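# Set the lid fully onto the box with suction arms

## Task

Place the lid on the box so it is seated fully down and stays there by itself, not because a robot arm is holding it; then switch suction off and pull the tools away from it.

## Robot and tools

Robot: two FANUC CRX-5iA arms, left_arm and right_arm, each ending in a vacuum suction cup rather than fingers. Bases in the scene frame: left_arm at (+0.038, +0.527, 0) m with quat_wxyz (+0.999, 0, 0, -0.052); right_arm at (+0.052, -0.332, 0) m with quat_wxyz (+0.999, 0, 0, +0.038). The names left and right are labels only, not image sides.

Frame: one shared scene frame. Origin on the table surface midway between the arms, +z up, +x outward over the table, left_arm on the +y side. All positions are in metres; orientations are quaternions written w first (qw, qx, qy, qz).

Cup point: end_effector_position is the centre of the suction cup's rim when nothing touches it. The cup points along the cup point's own +z axis, so a cup facing straight down needs that axis aimed at scene -z. From roughly 4 cm back from the rim, the tool body and wrist camera widen to about 9 cm sideways; keep that clearance from the box and lid. Reported positions can be slightly off, more so at long reach.

The 16-number row (used by execute_actions and move): first left_arm x, y, z, qw, qx, qy, qz, then left_gripper suction; then the same eight for right_arm and right_gripper. Always all 16, even if one arm is idle. x, y, z and the quaternion are an absolute target pose for that cup point in the scene frame (not an offset). The suction value lies in [-1, 1]: above 0.01 switches the vacuum on, 0.01 or less switches it off, and it stays as last set. Because 0 is itself an order, repeat an arm's previous suction value to leave it unchanged. To hold an arm still, resend exactly the pose from the last result before it stopped; to keep an orientation, resend the same quaternion every row rather than the drifted reported one.

execute_actions(actions): a list of actions; each action is a list of up to 15 rows, each row applied for one 1/30 s step; a short action repeats its final row to fill 15 steps. An empty list just returns state and images. A target more than 0.6 m from the cup point's current position along any of its own axes gets the action refused for both arms; a malformed action, or a first action failing that check, cancels the whole call. Each step the command is clipped to within 70 mm and 16 degrees of the measured pose, so far targets take several actions; after an action an arm only continues to its last clipped pose. Position wins over orientation when both cannot be met.

move(target, speed, blocking): target is one 16-number row as above, absolute poses. Each cup point travels a straight line toward it, both arms finishing together, over 0.5 to 10 s (cut off at 10 s). speed is the path's top speed in m/s, 0.002 to 0.5, default 0.25; rotation is capped at twice that in rad/s. Suction values are sent at the start. There is no obstacle or arm-to-arm avoidance, and the tool may lag, wander or overshoot speed, especially near full stretch. blocking=false returns after 0.5 s while motion continues; then use wait or stop before sending new rows or moves. The result adds a move: line giving the outcome (done, off_target, moving, held, fault) and limits (paced = pose was clipped; held = a check blocked steps, after which the arm may jump fast), plus each cup point's distance from its target. If only one arm is named, the other finished fine.

wait(seconds): 0 to 10; lets time pass with last commands held, returning early if a running move ends. stop(): brakes a running move; fast arms need space. zoom_image(camera, region): camera is cam_high, cam_left_wrist or cam_right_wrist (each 504x504); region [x0, y0, x1, y1] in pixels from the top-left, at most 504 by 504. read_manual(section): only licence text, no use for motion. finished_scene(scene): give the current scene's number; it ends the scene irreversibly and reports success.

Results: a state line with each cup point's position and quaternion, Hand target lines (the pose each arm is now driving toward), suction_measured (near 0 means no seal, 0.83 or more is airtight, lower means leaking) and part_present (goes to 1 at 0.50, back to 0 below 0.45). A pose unreachable line means the clearance check altered or blocked that arm's command. MOTOR HOT warns of heating; OVER-TEMPERATURE FAULT means the arm was braked to cool.

Gripping: turn suction on and press the 36 mm rim flat onto a smooth, flat patch of the lid, fully surrounded by surface, away from edges, holes or seams. Under vacuum the cup compresses, so the held part sits up to about 12 mm nearer the tool. Vacuum may lift a resting part even without motion. To release, set the lid down so it rests on the box, switch suction off, then rise at least 15 mm before it is truly clear. If the cup seals on the table, turn suction off to free it.

Cautions: arms are stiff, so commanding even slightly beyond a contact can trigger a fault; 150 N external force or joint torque at its load limit (142 N m for waist, shoulder, elbow; 35.6 N m for the three wrist joints) stops that arm for 10 s and drops the rest of the call. Approach contact slowly with targets just at the surface. Do not let the arms collide or push each other. Never knock anything off the table. Loose items may occasionally get nudged by outside pushes, so check cameras before gripping and before finishing. Avoid drops, slips and slams, and do not leave the lid held by the robot at the end.

Each tool is called in YAML: its name, and indented under it one key for each argument.

## Session

execute_actions:
  actions: []

Scene clock: 0.00 s.
left_arm: end_effector_position=(+0.5358, +0.4764, +0.3105) suction_measured=0.00 part_present=0 end_effector_quat_wxyz=(-0.001, -0.208, +0.978, +0.000) | right_arm: end_effector_position=(+0.5498, -0.2919, +0.3094) suction_measured=0.00 part_present=0 end_effector_quat_wxyz=(-0.003, +0.219, +0.976, -0.001)
Joint positions: left_arm=[ 0.266  0.134  0.193 -0.001 -1.632  0.257] | right_arm=[ 0.266  0.133  0.189 -0.002 -1.633 -0.784]
Joint velocities: left_arm=[-0.     0.002 -0.     0.     0.     0.   ] | right_arm=[ 0.    -0.001 -0.    -0.001 -0.    -0.001]
Hand target (left_arm): +0.536, +0.476, +0.311; -0.001, -0.208, +0.978, +0.000
Hand target (right_arm): +0.550, -0.292, +0.309; -0.003, +0.219, +0.976, -0.001

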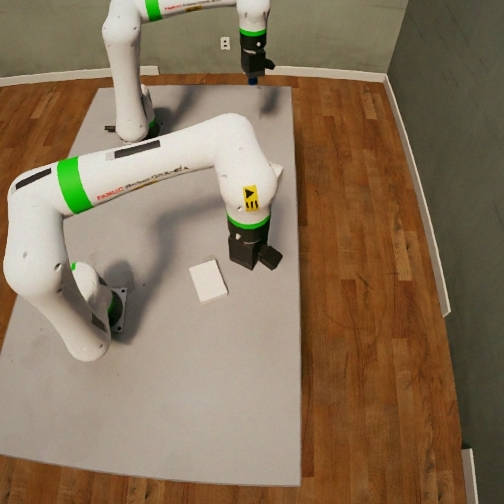

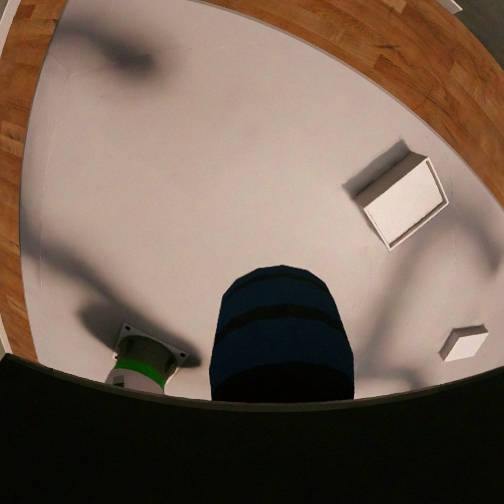

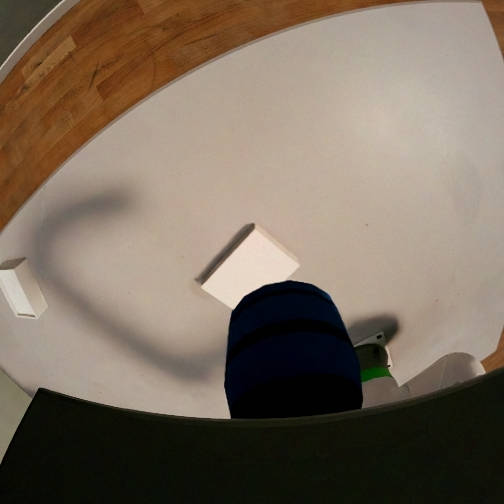

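move:
  target: [0.5,0.42,0.25,0,0,1,0,0,0.38,-0.22,0.13,0,0,1,0,0]
  speed: 0.4

Scene clock: 6.27 s.
left_arm: end_effector_position=(+0.5001, +0.4198, +0.2501) suction_measured=0.00 part_present=0 end_effector_quat_wxyz=(+0.000, +0.000, +1.000, +0.000) | right_arm: end_effector_position=(+0.3792, -0.2214, +0.1304) suction_measured=0.00 part_present=0 end_effector_quat_wxyz=(+0.000, +0.000, +1.000, -0.001)
Joint positions: left_arm=[ 0.154  0.069 -0.02  -0.    -1.482 -0.05 ] | right_arm=[ 0.637 -0.205 -0.562  0.002 -1.215 -0.715]
Joint velocities: left_arm=[-0.     0.002  0.001  0.     0.    -0.002] | right_arm=[ 0.002 -0.001 -0.001 -0.001  0.001 -0.003]
Hand target (left_arm): +0.500, +0.420, +0.250; +0.000, +0.000, +1.000, +0.000
Hand target (right_arm): +0.379, -0.221, +0.130; +0.000, +0.000, +1.000, -0.001
Off the commanded pose (left_arm): 0.000 m, 0 deg.
Off the commanded pose (right_arm): 0.002 m, 0 deg.
move: done; limits=paced

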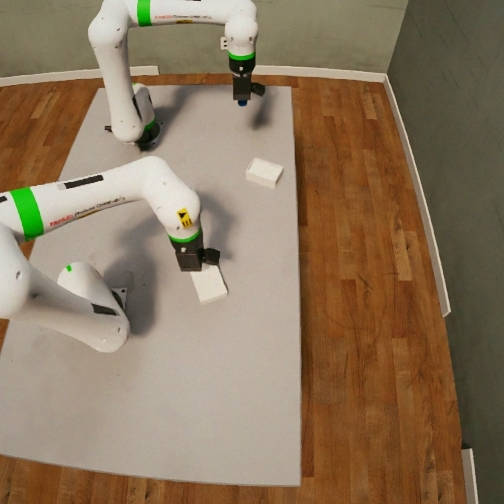

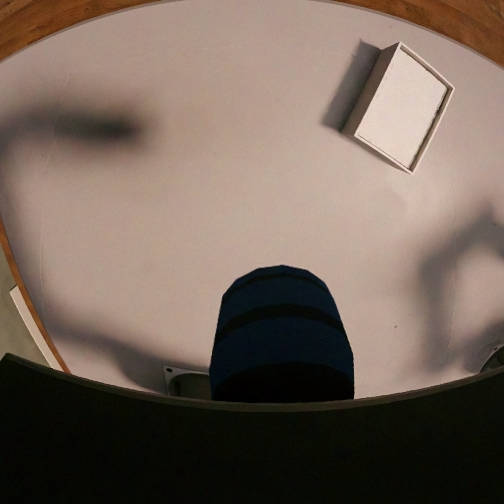

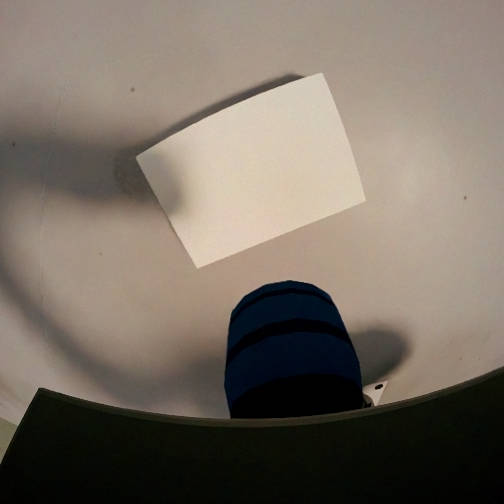

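move:
  target: [0.5,0.3,0.2,0,0,1,0,0,0.415,-0.215,0.075,0,-0.191,0.982,0,0]

Scene clock: 10.33 s.
left_arm: end_effector_position=(+0.5003, +0.2999, +0.1999) suction_measured=0.00 part_present=0 end_effector_quat_wxyz=(+0.000, +0.000, +1.000, +0.000) | right_arm: end_effector_position=(+0.4147, -0.2150, +0.0750) suction_measured=0.00 part_present=0 end_effector_quat_wxyz=(-0.000, -0.191, +0.982, +0.000)
Joint positions: left_arm=[-0.097  0.188 -0.004 -0.001 -1.379  0.202] | right_arm=[ 0.583 -0.037 -0.557 -0.    -1.051 -0.276]
Joint velocities: left_arm=[-0.001 -0.001 -0.001 -0.001  0.    -0.002] | right_arm=[-0.001 -0.     0.001 -0.001  0.001  0.002]
Hand target (left_arm): +0.500, +0.300, +0.200; +0.000, +0.000, +1.000, +0.000
Hand target (right_arm): +0.415, -0.215, +0.075; -0.000, -0.191, +0.982, +0.000
Off the commanded pose (left_arm): 0.000 m, 0 deg.
Off the commanded pose (right_arm): 0.000 m, 0 deg.
move: done

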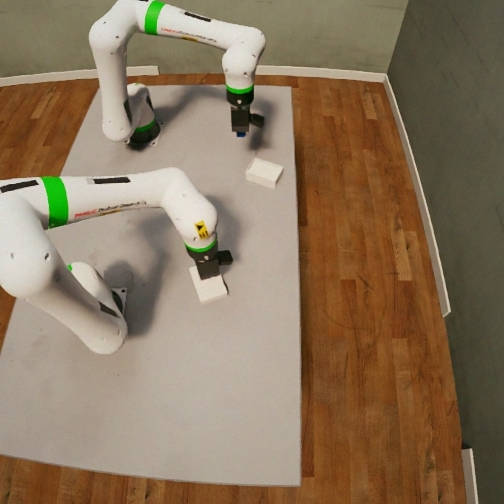

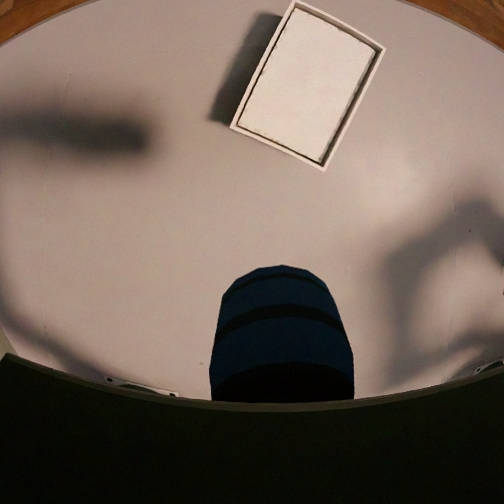

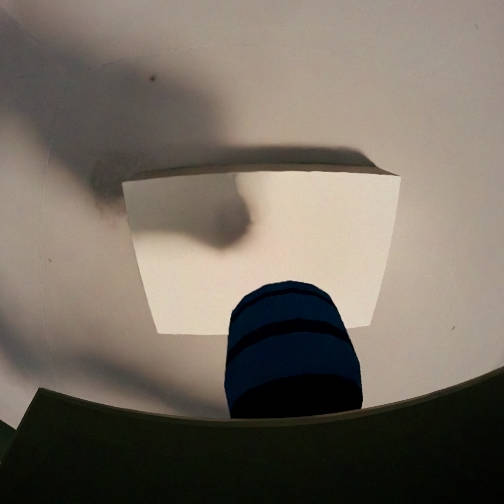

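move:
  target: [0.62,0.46,0.12,0,0.707,-0.707,0,0,0.413,-0.21,0.045,0,-0.191,0.982,0,1]
  speed: 0.4

Scene clock: 16.27 s.
left_arm: end_effector_position=(+0.6193, +0.4604, +0.1198) suction_measured=0.00 part_present=0 end_effector_quat_wxyz=(+0.000, +0.707, -0.707, +0.000) | right_arm: end_effector_position=(+0.4129, -0.2101, +0.0451) suction_measured=0.00 part_present=0 end_effector_quat_wxyz=(+0.000, -0.191, +0.982, -0.000)
Joint positions: left_arm=[ 0.215  0.408  0.087  0.001 -1.25   1.46 ] | right_arm=[ 0.597  0.009 -0.595  0.    -0.968 -0.29 ]
Joint velocities: left_arm=[ 0.    -0.003  0.001 -0.001 -0.002  0.   ] | right_arm=[ 0.     0.     0.     0.     0.    -0.001]
Hand target (left_arm): +0.619, +0.460, +0.120; +0.000, +0.707, -0.707, +0.000
Hand target (right_arm): +0.413, -0.210, +0.045; +0.000, -0.191, +0.982, -0.000
Off the commanded pose (left_arm): 0.001 m, 0 deg.
Off the commanded pose (right_arm): 0.000 m, 0 deg.
move: done

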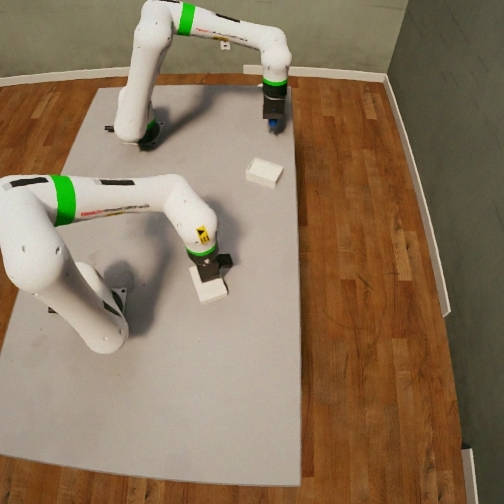

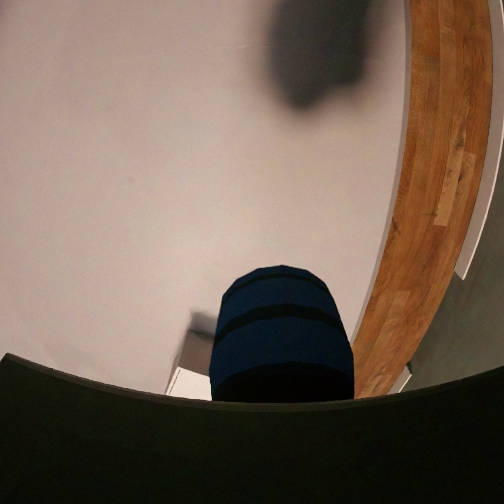

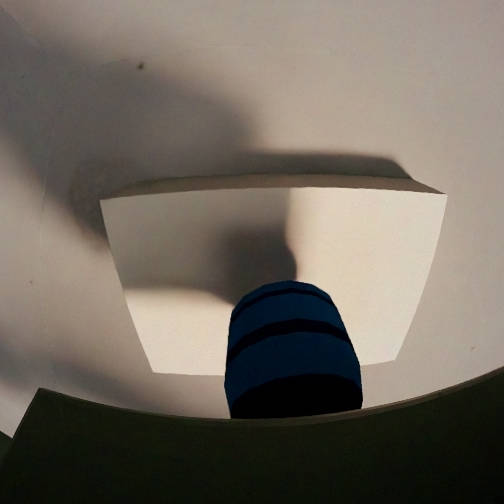

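move:
  target: [0.41,0.41,0.05,0,-0.462,0.887,0,0,0.412,-0.207,0.026,0,-0.191,0.982,0,1]

Scene clock: 24.90 s.
left_arm: end_effector_position=(+0.4101, +0.4094, +0.0506) suction_measured=0.00 part_present=0 end_effector_quat_wxyz=(+0.000, -0.462, +0.887, +0.000) | right_arm: end_effector_position=(+0.4119, -0.2071, +0.0260) suction_measured=0.91 part_present=1 end_effector_quat_wxyz=(+0.000, -0.191, +0.982, -0.000)
Joint positions: left_arm=[ 0.138  0.025 -0.562 -0.    -0.984  0.927] | right_arm=[ 0.605  0.042 -0.615  0.    -0.914 -0.298]
Joint velocities: left_arm=[ 0.001 -0.001 -0.003  0.001  0.    -0.002] | right_arm=[ 0.     0.    -0.    -0.002 -0.     0.001]
Hand target (left_arm): +0.410, +0.409, +0.051; +0.000, -0.462, +0.887, +0.000
Hand target (right_arm): +0.412, -0.207, +0.026; +0.000, -0.191, +0.982, -0.000
Off the commanded pose (left_arm): 0.001 m, 0 deg.
Off the commanded pose (right_arm): 0.000 m, 0 deg.
move: done

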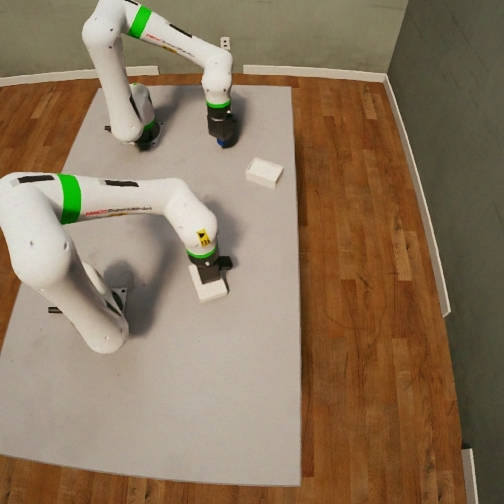

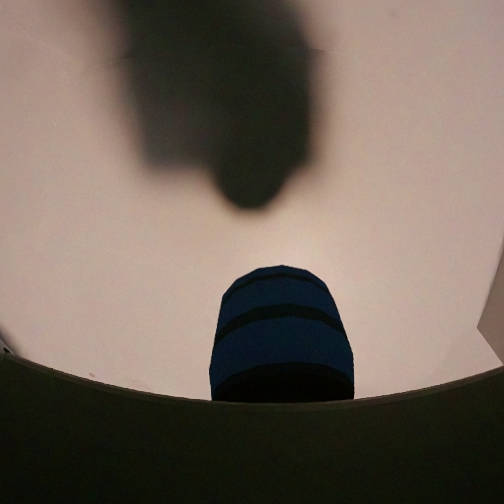

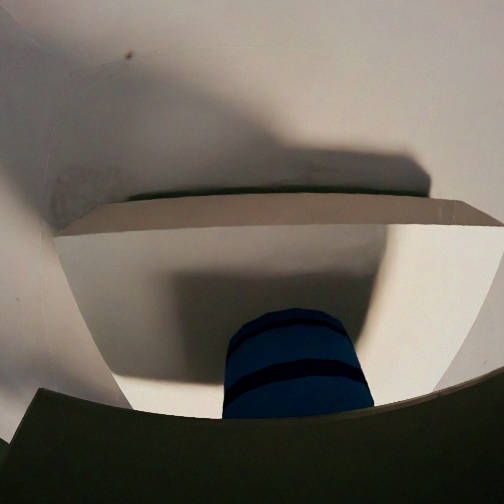

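move:
  target: [0.41,0.41,0.06,0.08,-0.455,0.873,-0.154,0,0.43,-0.15,0.09,0,-0.25,0.968,0,1]

move:
  target: [0.42,0.42,0.07,0.158,-0.434,0.834,-0.303,0,0.572,0.235,0.085,0,-0.537,0.843,0,1]
  speed: 0.3

Scene clock: 35.97 s.
left_arm: end_effector_position=(+0.4100, +0.4099, +0.0602) suction_measured=0.00 part_present=0 end_effector_quat_wxyz=(+0.080, -0.455, +0.873, -0.154) | right_arm: end_effector_position=(+0.4301, -0.1499, +0.0898) suction_measured=1.00 part_present=1 end_effector_quat_wxyz=(+0.000, -0.250, +0.968, -0.000)
Joint positions: left_arm=[ 0.327 -0.238 -0.935  0.416 -0.676  0.438] | right_arm=[ 0.687  0.042 -0.438  0.    -1.09  -0.258]
Joint velocities: left_arm=[ 0.001  0.001 -0.004  0.005  0.001 -0.007] | right_arm=[-0.    -0.     0.     0.001 -0.    -0.   ]
Hand target (left_arm): +0.410, +0.410, +0.060; +0.080, -0.455, +0.873, -0.154
Hand target (right_arm): +0.430, -0.150, +0.090; +0.000, -0.250, +0.968, -0.000
Off the commanded pose (left_arm): 0.000 m, 0 deg.
Off the commanded pose (right_arm): 0.000 m, 0 deg.
move: done

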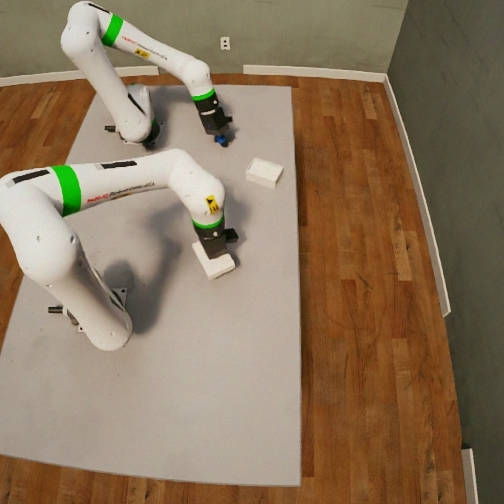

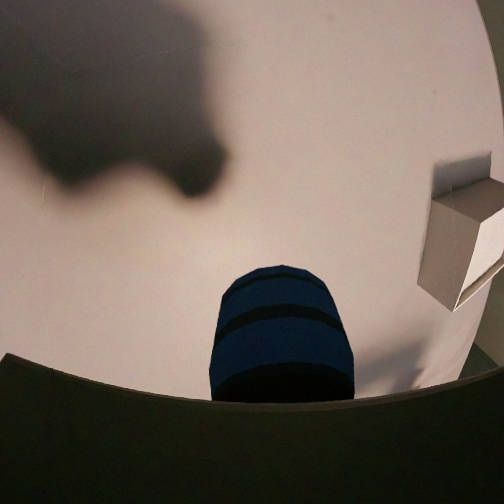

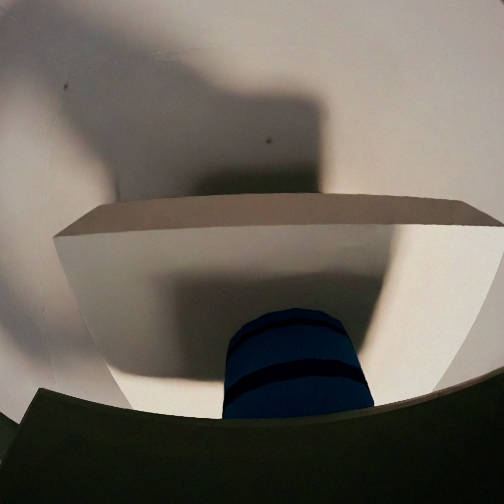

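Scene clock: 37.97 s.
left_arm: end_effector_position=(+0.4208, +0.4200, +0.0708) suction_measured=0.00 part_present=0 end_effector_quat_wxyz=(+0.126, -0.434, +0.848, -0.277) | right_arm: end_effector_position=(+0.5715, +0.2354, +0.0842) suction_measured=1.00 part_present=1 end_effector_quat_wxyz=(+0.000, -0.538, +0.843, -0.001)
Joint positions: left_arm=[ 0.389 -0.321 -1.186  1.046 -0.579 -0.204] | right_arm=[ 0.923  0.934  0.843  0.001 -1.481  0.135]
Joint velocities: left_arm=[ 0.    -0.001 -0.001  0.    -0.001 -0.001] | right_arm=[-0.     0.005  0.007  0.    -0.005  0.   ]
Hand target (left_arm): +0.421, +0.420, +0.071; +0.126, -0.434, +0.848, -0.277
Hand target (right_arm): +0.571, +0.235, +0.084; +0.000, -0.538, +0.843, -0.001
Off the commanded pose (left_arm): 0.001 m, 5 deg.
Off the commanded pose (right_arm): 0.001 m, 0 deg.
joint sent to its limit (left arm) — the command would take joint 3 (elbow) past its lower limit, so that joint was sent only as far as its limit.
move: off_target (left_arm)

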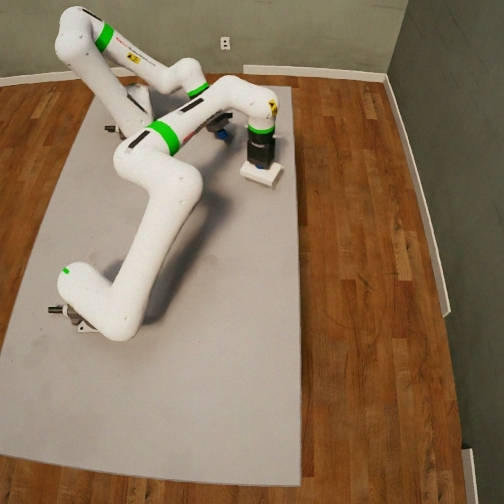

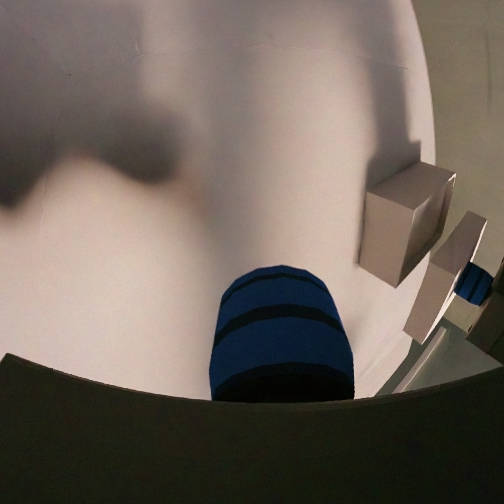

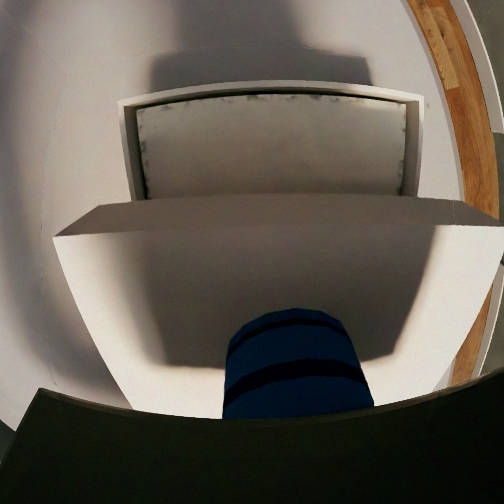

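move:
  target: [0.4208,0.42,0.0708,0.126,-0.434,0.848,-0.277,0,0.5855,0.264,0.072,0,-0.537,0.843,0,1]
  speed: 0.1

zoom_image:
  camera: "cam_left_wrist"
  region: [324,140,504,320]

Scene clock: 41.50 s.
left_arm: end_effector_position=(+0.4208, +0.4200, +0.0707) suction_measured=0.00 part_present=0 end_effector_quat_wxyz=(+0.126, -0.434, +0.848, -0.277) | right_arm: end_effector_position=(+0.5854, +0.2642, +0.0720) suction_measured=1.00 part_present=1 end_effector_quat_wxyz=(+0.000, -0.537, +0.843, +0.000)
Joint positions: left_arm=[ 0.389 -0.322 -1.185  1.045 -0.579 -0.203] | right_arm=[ 0.928  1.066  1.053  0.    -1.558  0.13 ]
Joint velocities: left_arm=[-0.    -0.001  0.002  0.    -0.     0.001] | right_arm=[ 0.001  0.004  0.007  0.001 -0.004  0.002]
Hand target (left_arm): +0.421, +0.420, +0.071; +0.126, -0.434, +0.848, -0.277
Hand target (right_arm): +0.585, +0.264, +0.072; +0.000, -0.537, +0.843, -0.000
Off the commanded pose (left_arm): 0.000 m, 0 deg.
Off the commanded pose (right_arm): 0.000 m, 0 deg.
move: done

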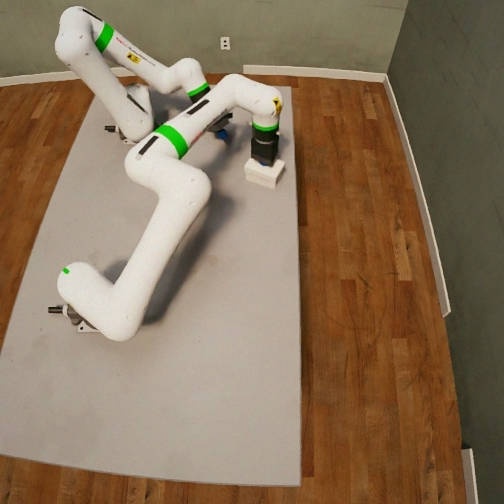

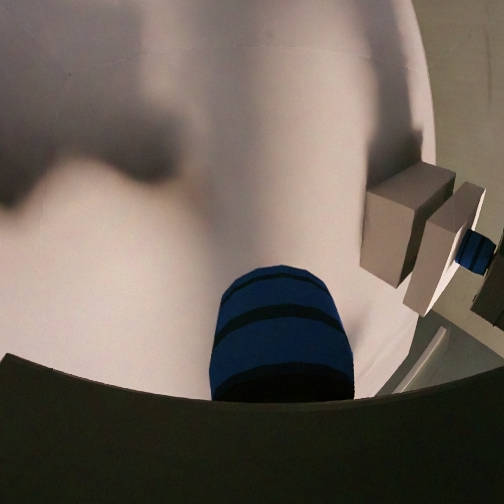

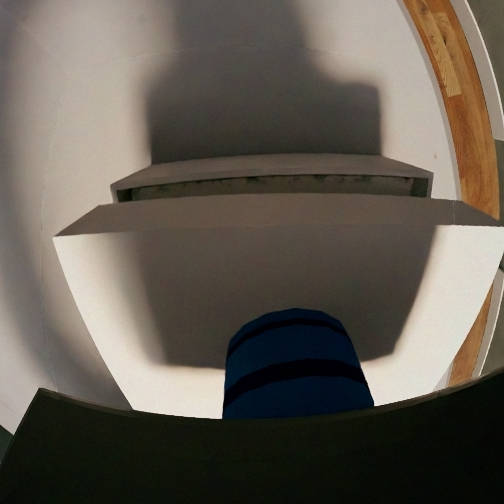

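Region (324, 140, 504, 320) of cam_left_wrist's 504x504 image, scaled by 2.800, with more detail than that image has.

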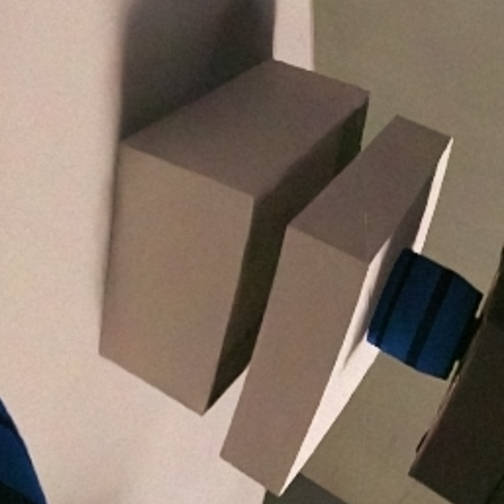

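move:
  target: [0.4208,0.42,0.0708,0.126,-0.434,0.848,-0.277,0,0.5849,0.2698,0.064,0,-0.5476,0.8368,0,1]
  speed: 0.05

zoom_image:
  camera: "cam_left_wrist"
  region: [324,140,504,320]

zoom_image:
  camera: "cam_right_wrist"
  region: [60,150,180,240]

zoom_image:
  camera: "cam_right_wrist"
  region: [384,150,504,240]

Scene clock: 46.73 s.
left_arm: end_effector_position=(+0.4208, +0.4200, +0.0708) suction_measured=0.00 part_present=0 end_effector_quat_wxyz=(+0.126, -0.434, +0.848, -0.277) | right_arm: end_effector_position=(+0.5849, +0.2698, +0.0640) suction_measured=1.00 part_present=1 end_effector_quat_wxyz=(+0.000, -0.548, +0.837, +0.000)
Joint positions: left_arm=[ 0.389 -0.322 -1.185  1.045 -0.579 -0.203] | right_arm=[ 0.932  1.086  1.072  0.    -1.557  0.15 ]
Joint velocities: left_arm=[-0. -0. -0.  0.  0.  0.] | right_arm=[-0.     0.     0.001 -0.001  0.    -0.   ]
Hand target (left_arm): +0.421, +0.420, +0.071; +0.126, -0.434, +0.848, -0.277
Hand target (right_arm): +0.585, +0.270, +0.064; +0.000, -0.548, +0.837, -0.000
Off the commanded pose (left_arm): 0.000 m, 0 deg.
Off the commanded pose (right_arm): 0.000 m, 0 deg.
move: done

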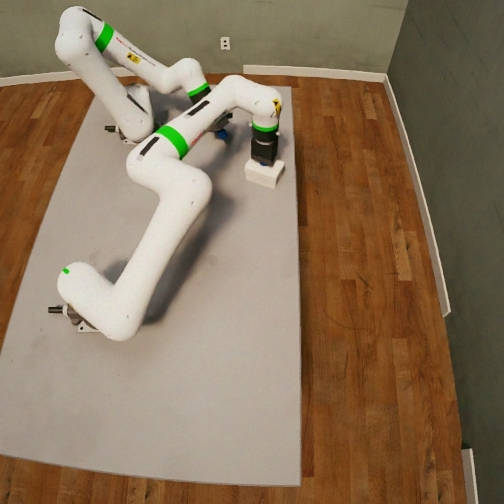

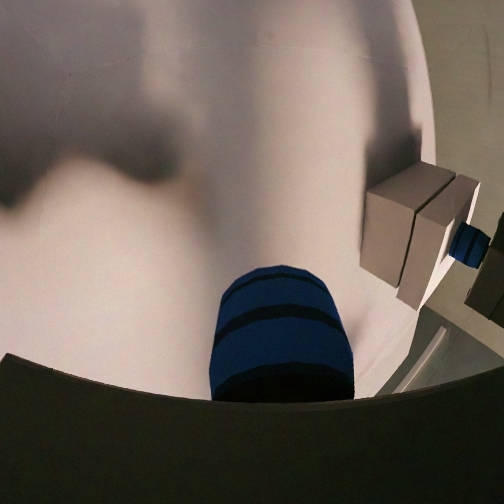

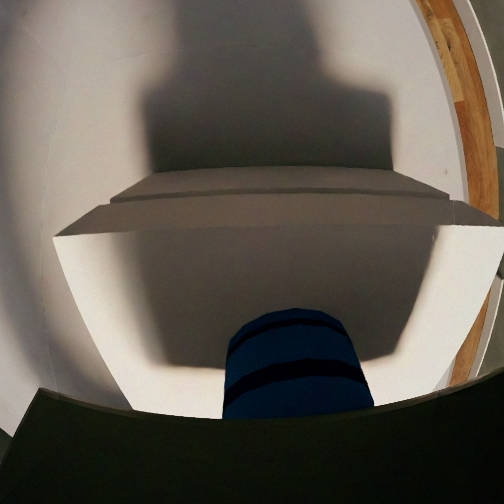

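Region (324, 140, 504, 320) of cam_left_wrist's 504x504 image, scaled by 2.800, with more detail than that image has.

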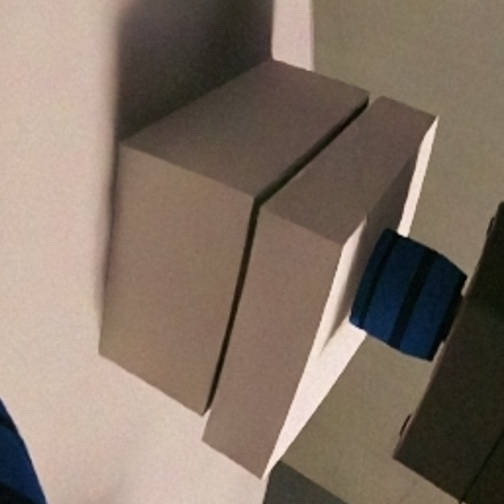

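Region (60, 150, 180, 240) of cam_right_wrist's 504x504 image, scaled by 4.200, with more detail than that image has; it fills the top 378 rows of this view, and the rest is white.

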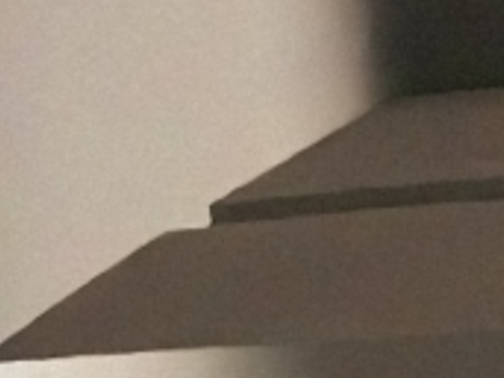

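Region (384, 150, 504, 240) of cam_right_wrist's 504x504 image, scaled by 4.200, with more detail than that image has; it fills the top 378 rows of this view, and the rest is white.

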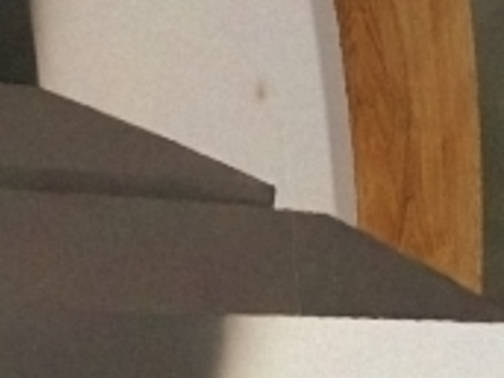

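move:
  target: [0.4208,0.42,0.0708,0.126,-0.434,0.848,-0.277,0,0.5857,0.2725,0.063,0,-0.5476,0.8368,0,1]
  speed: 0.02

move:
  target: [0.4208,0.42,0.0708,0.126,-0.434,0.848,-0.277,0,0.5857,0.2725,0.056,0,-0.5476,0.8368,0,1]
  speed: 0.01

zoom_image:
  camera: "cam_left_wrist"
  region: [324,140,504,320]

Scene clock: 52.27 s.
left_arm: end_effector_position=(+0.4208, +0.4200, +0.0708) suction_measured=0.00 part_present=0 end_effector_quat_wxyz=(+0.126, -0.434, +0.848, -0.277) | right_arm: end_effector_position=(+0.5857, +0.2725, +0.0630) suction_measured=1.00 part_present=1 end_effector_quat_wxyz=(+0.000, -0.548, +0.837, -0.000)
Joint positions: left_arm=[ 0.389 -0.322 -1.185  1.045 -0.579 -0.203] | right_arm=[ 0.933  1.1    1.095  0.    -1.566  0.149]
Joint velocities: left_arm=[ 0.     0.001  0.     0.     0.    -0.   ] | right_arm=[ 0.     0.     0.001 -0.    -0.001 -0.   ]
Hand target (left_arm): +0.421, +0.420, +0.071; +0.126, -0.434, +0.848, -0.277
Hand target (right_arm): +0.586, +0.273, +0.063; +0.000, -0.548, +0.837, -0.000
Off the commanded pose (left_arm): 0.000 m, 0 deg.
Off the commanded pose (right_arm): 0.000 m, 0 deg.
move: done

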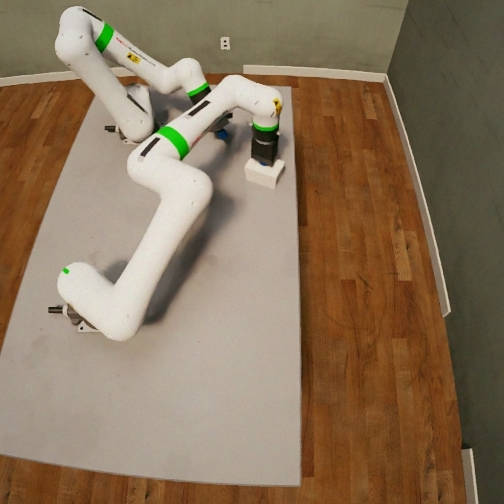

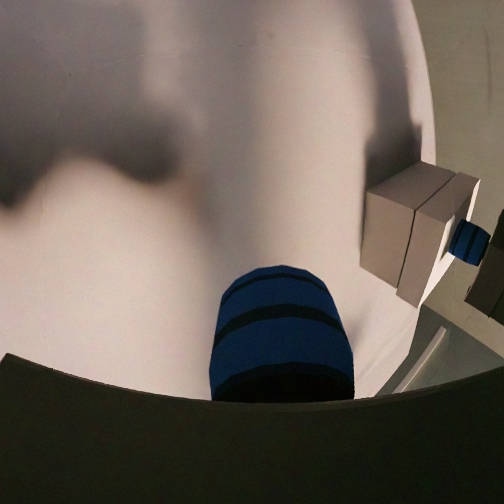

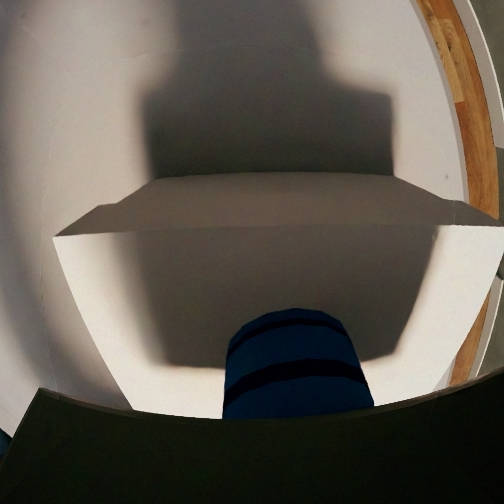

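Scene clock: 53.20 s.
left_arm: end_effector_position=(+0.4208, +0.4200, +0.0708) suction_measured=0.00 part_present=0 end_effector_quat_wxyz=(+0.126, -0.434, +0.848, -0.277) | right_arm: end_effector_position=(+0.5857, +0.2725, +0.0560) suction_measured=1.00 part_present=1 end_effector_quat_wxyz=(-0.000, -0.548, +0.837, -0.000)
Joint positions: left_arm=[ 0.389 -0.322 -1.185  1.045 -0.579 -0.203] | right_arm=[ 0.933  1.1    1.08   0.    -1.55   0.149]
Joint velocities: left_arm=[-0.     0.001 -0.001 -0.     0.     0.002] | right_arm=[ 0.     0.    -0.001 -0.     0.001 -0.   ]
Hand target (left_arm): +0.421, +0.420, +0.071; +0.126, -0.434, +0.848, -0.277
Hand target (right_arm): +0.586, +0.272, +0.056; -0.000, -0.548, +0.837, -0.000
Off the commanded pose (left_arm): 0.000 m, 0 deg.
Off the commanded pose (right_arm): 0.000 m, 0 deg.
move: done

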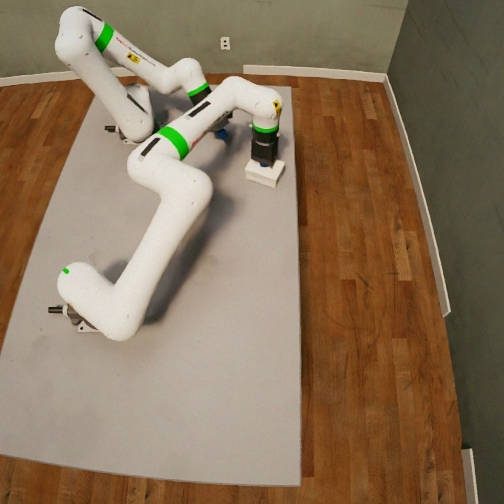

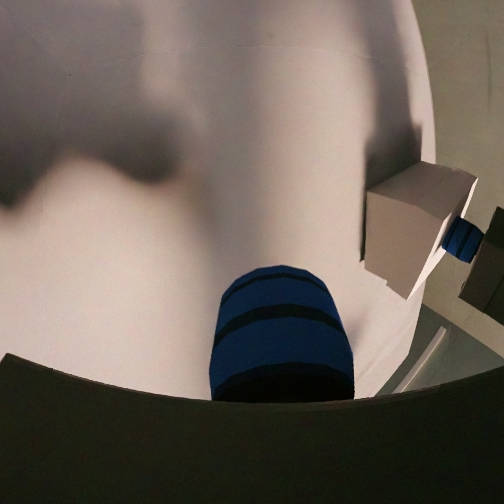

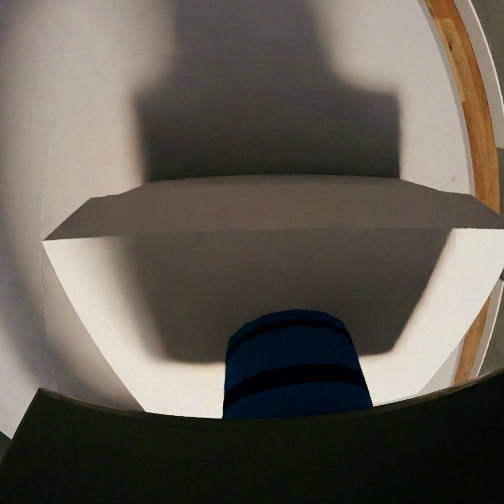

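Region (324, 140, 504, 320) of cam_left_wrist's 504x504 image, scaled by 2.800, with more detail than that image has.

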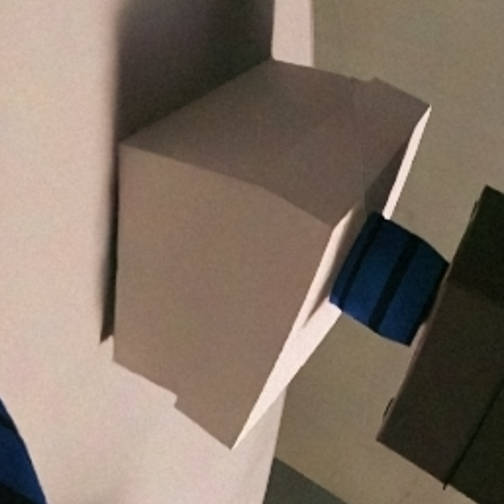

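Front edge caught; lift, go further forward.

move:
  target: [0.4208,0.42,0.0708,0.126,-0.434,0.848,-0.277,0,0.5857,0.2725,0.064,0,-0.5476,0.8368,0,1]
  speed: 0.02

move:
  target: [0.4208,0.42,0.0708,0.126,-0.434,0.848,-0.277,0,0.5862,0.2737,0.0625,0,-0.5476,0.8368,0,1]
  speed: 0.01

zoom_image:
  camera: "cam_left_wrist"
  region: [324,140,504,320]

move:
  target: [0.4208,0.42,0.0708,0.126,-0.434,0.848,-0.277,0,0.5862,0.2737,0.057,0,-0.5476,0.8368,0,1]
  speed: 0.01

zoom_image:
  camera: "cam_left_wrist"
  region: [324,140,504,320]

Scene clock: 60.77 s.
left_arm: end_effector_position=(+0.4208, +0.4200, +0.0708) suction_measured=0.00 part_present=0 end_effector_quat_wxyz=(+0.126, -0.434, +0.848, -0.277) | right_arm: end_effector_position=(+0.5857, +0.2726, +0.0641) suction_measured=1.00 part_present=1 end_effector_quat_wxyz=(+0.000, -0.548, +0.837, +0.000)
Joint positions: left_arm=[ 0.389 -0.322 -1.185  1.045 -0.579 -0.203] | right_arm=[ 0.933  1.1    1.098 -0.    -1.569  0.149]
Joint velocities: left_arm=[ 0.    -0.001  0.001  0.001  0.     0.   ] | right_arm=[ 0.001  0.001  0.002 -0.001 -0.001 -0.002]
Hand target (left_arm): +0.421, +0.420, +0.071; +0.126, -0.434, +0.848, -0.277
Hand target (right_arm): +0.586, +0.273, +0.064; +0.000, -0.548, +0.837, +0.000
Off the commanded pose (left_arm): 0.000 m, 0 deg.
Off the commanded pose (right_arm): 0.000 m, 0 deg.
move: done

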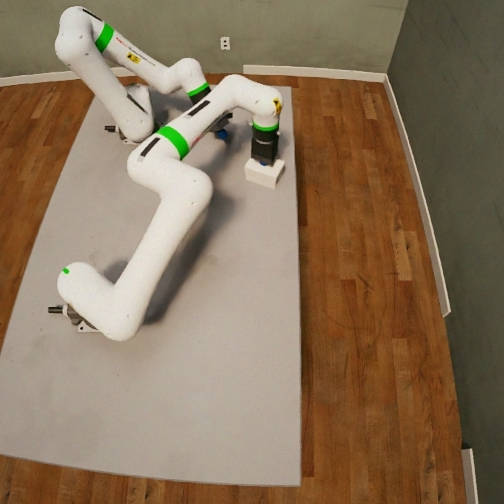

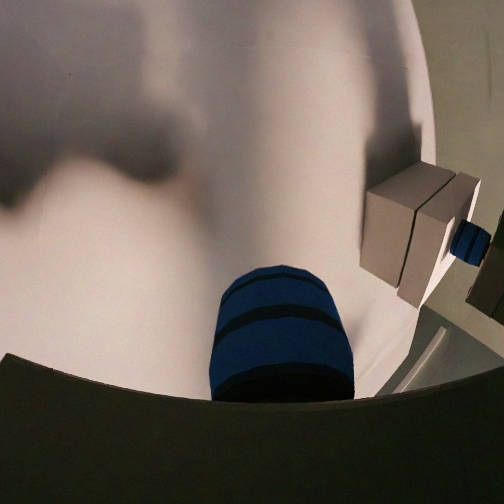

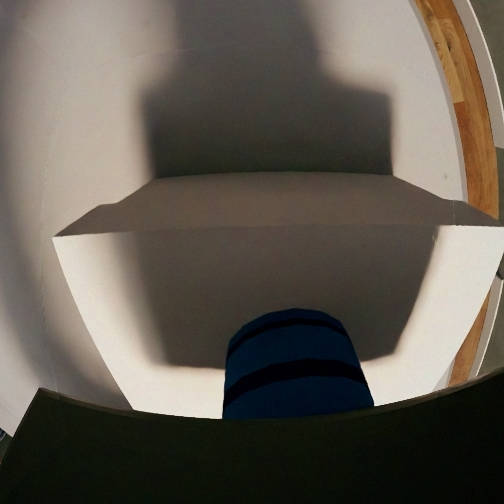

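Scene clock: 61.47 s.
left_arm: end_effector_position=(+0.4208, +0.4200, +0.0708) suction_measured=0.00 part_present=0 end_effector_quat_wxyz=(+0.126, -0.434, +0.848, -0.277) | right_arm: end_effector_position=(+0.5862, +0.2737, +0.0625) suction_measured=1.00 part_present=1 end_effector_quat_wxyz=(-0.000, -0.548, +0.837, +0.000)
Joint positions: left_arm=[ 0.389 -0.322 -1.185  1.045 -0.579 -0.203] | right_arm=[ 0.933  1.107  1.107 -0.    -1.571  0.149]
Joint velocities: left_arm=[-0.     0.     0.     0.     0.    -0.002] | right_arm=[-0.    -0.     0.001  0.     0.     0.001]
Hand target (left_arm): +0.421, +0.420, +0.071; +0.126, -0.434, +0.848, -0.277
Hand target (right_arm): +0.586, +0.274, +0.062; +0.000, -0.548, +0.837, -0.000
Off the commanded pose (left_arm): 0.000 m, 0 deg.
Off the commanded pose (right_arm): 0.000 m, 0 deg.
move: done

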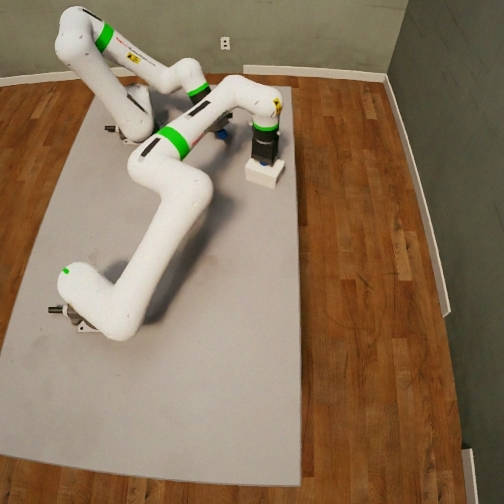

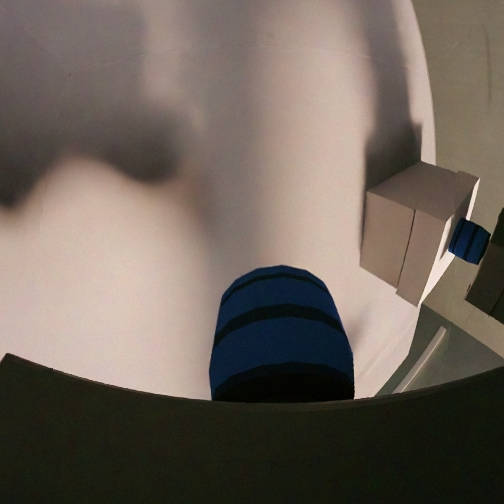

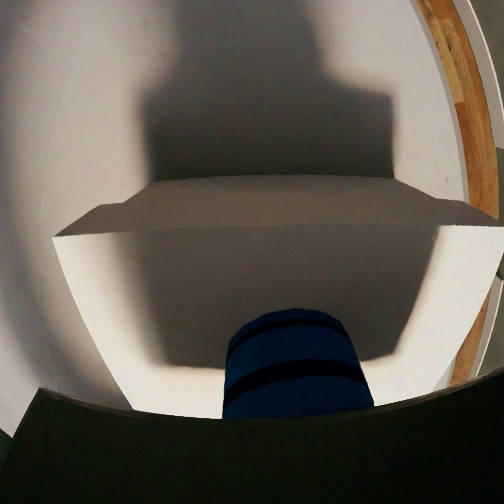

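Region (324, 140, 504, 320) of cam_left_wrist's 504x504 image, scaled by 2.800, with more detail than that image has.

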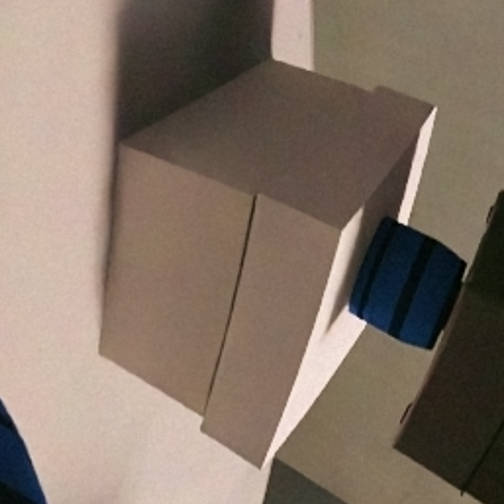

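Scene clock: 62.23 s.
left_arm: end_effector_position=(+0.4208, +0.4200, +0.0708) suction_measured=0.00 part_present=0 end_effector_quat_wxyz=(+0.126, -0.434, +0.848, -0.277) | right_arm: end_effector_position=(+0.5862, +0.2737, +0.0570) suction_measured=1.00 part_present=1 end_effector_quat_wxyz=(-0.000, -0.548, +0.837, -0.000)
Joint positions: left_arm=[ 0.389 -0.322 -1.185  1.045 -0.579 -0.203] | right_arm=[ 0.933  1.107  1.094  0.    -1.558  0.149]
Joint velocities: left_arm=[ 0.     0.001  0.002 -0.     0.    -0.   ] | right_arm=[-0.    -0.    -0.001  0.     0.    -0.   ]
Hand target (left_arm): +0.421, +0.420, +0.071; +0.126, -0.434, +0.848, -0.277
Hand target (right_arm): +0.586, +0.274, +0.057; -0.000, -0.548, +0.837, -0.000
Off the commanded pose (left_arm): 0.000 m, 0 deg.
Off the commanded pose (right_arm): 0.000 m, 0 deg.
move: done

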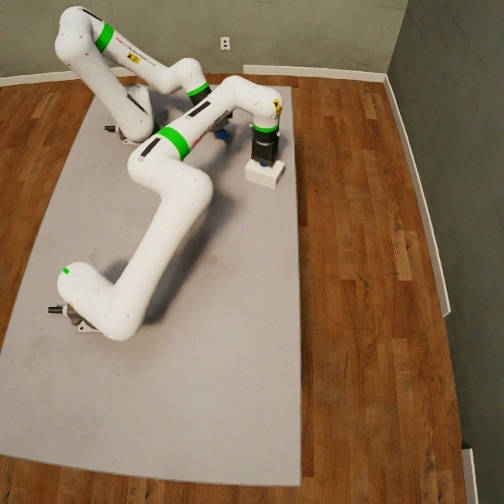

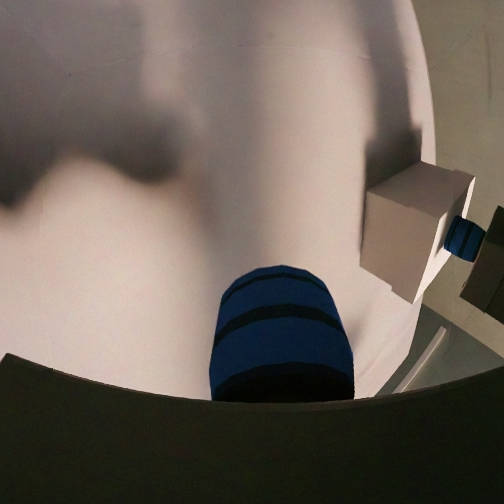

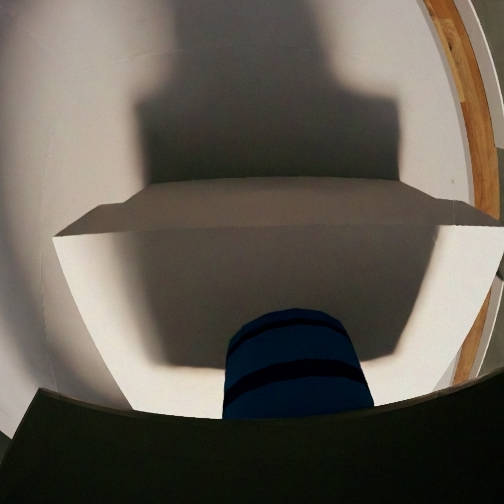

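Region (324, 140, 504, 320) of cam_left_wrist's 504x504 image, scaled by 2.800, with more detail than that image has.

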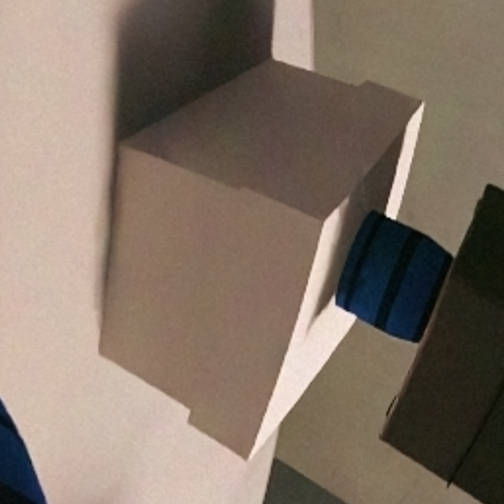

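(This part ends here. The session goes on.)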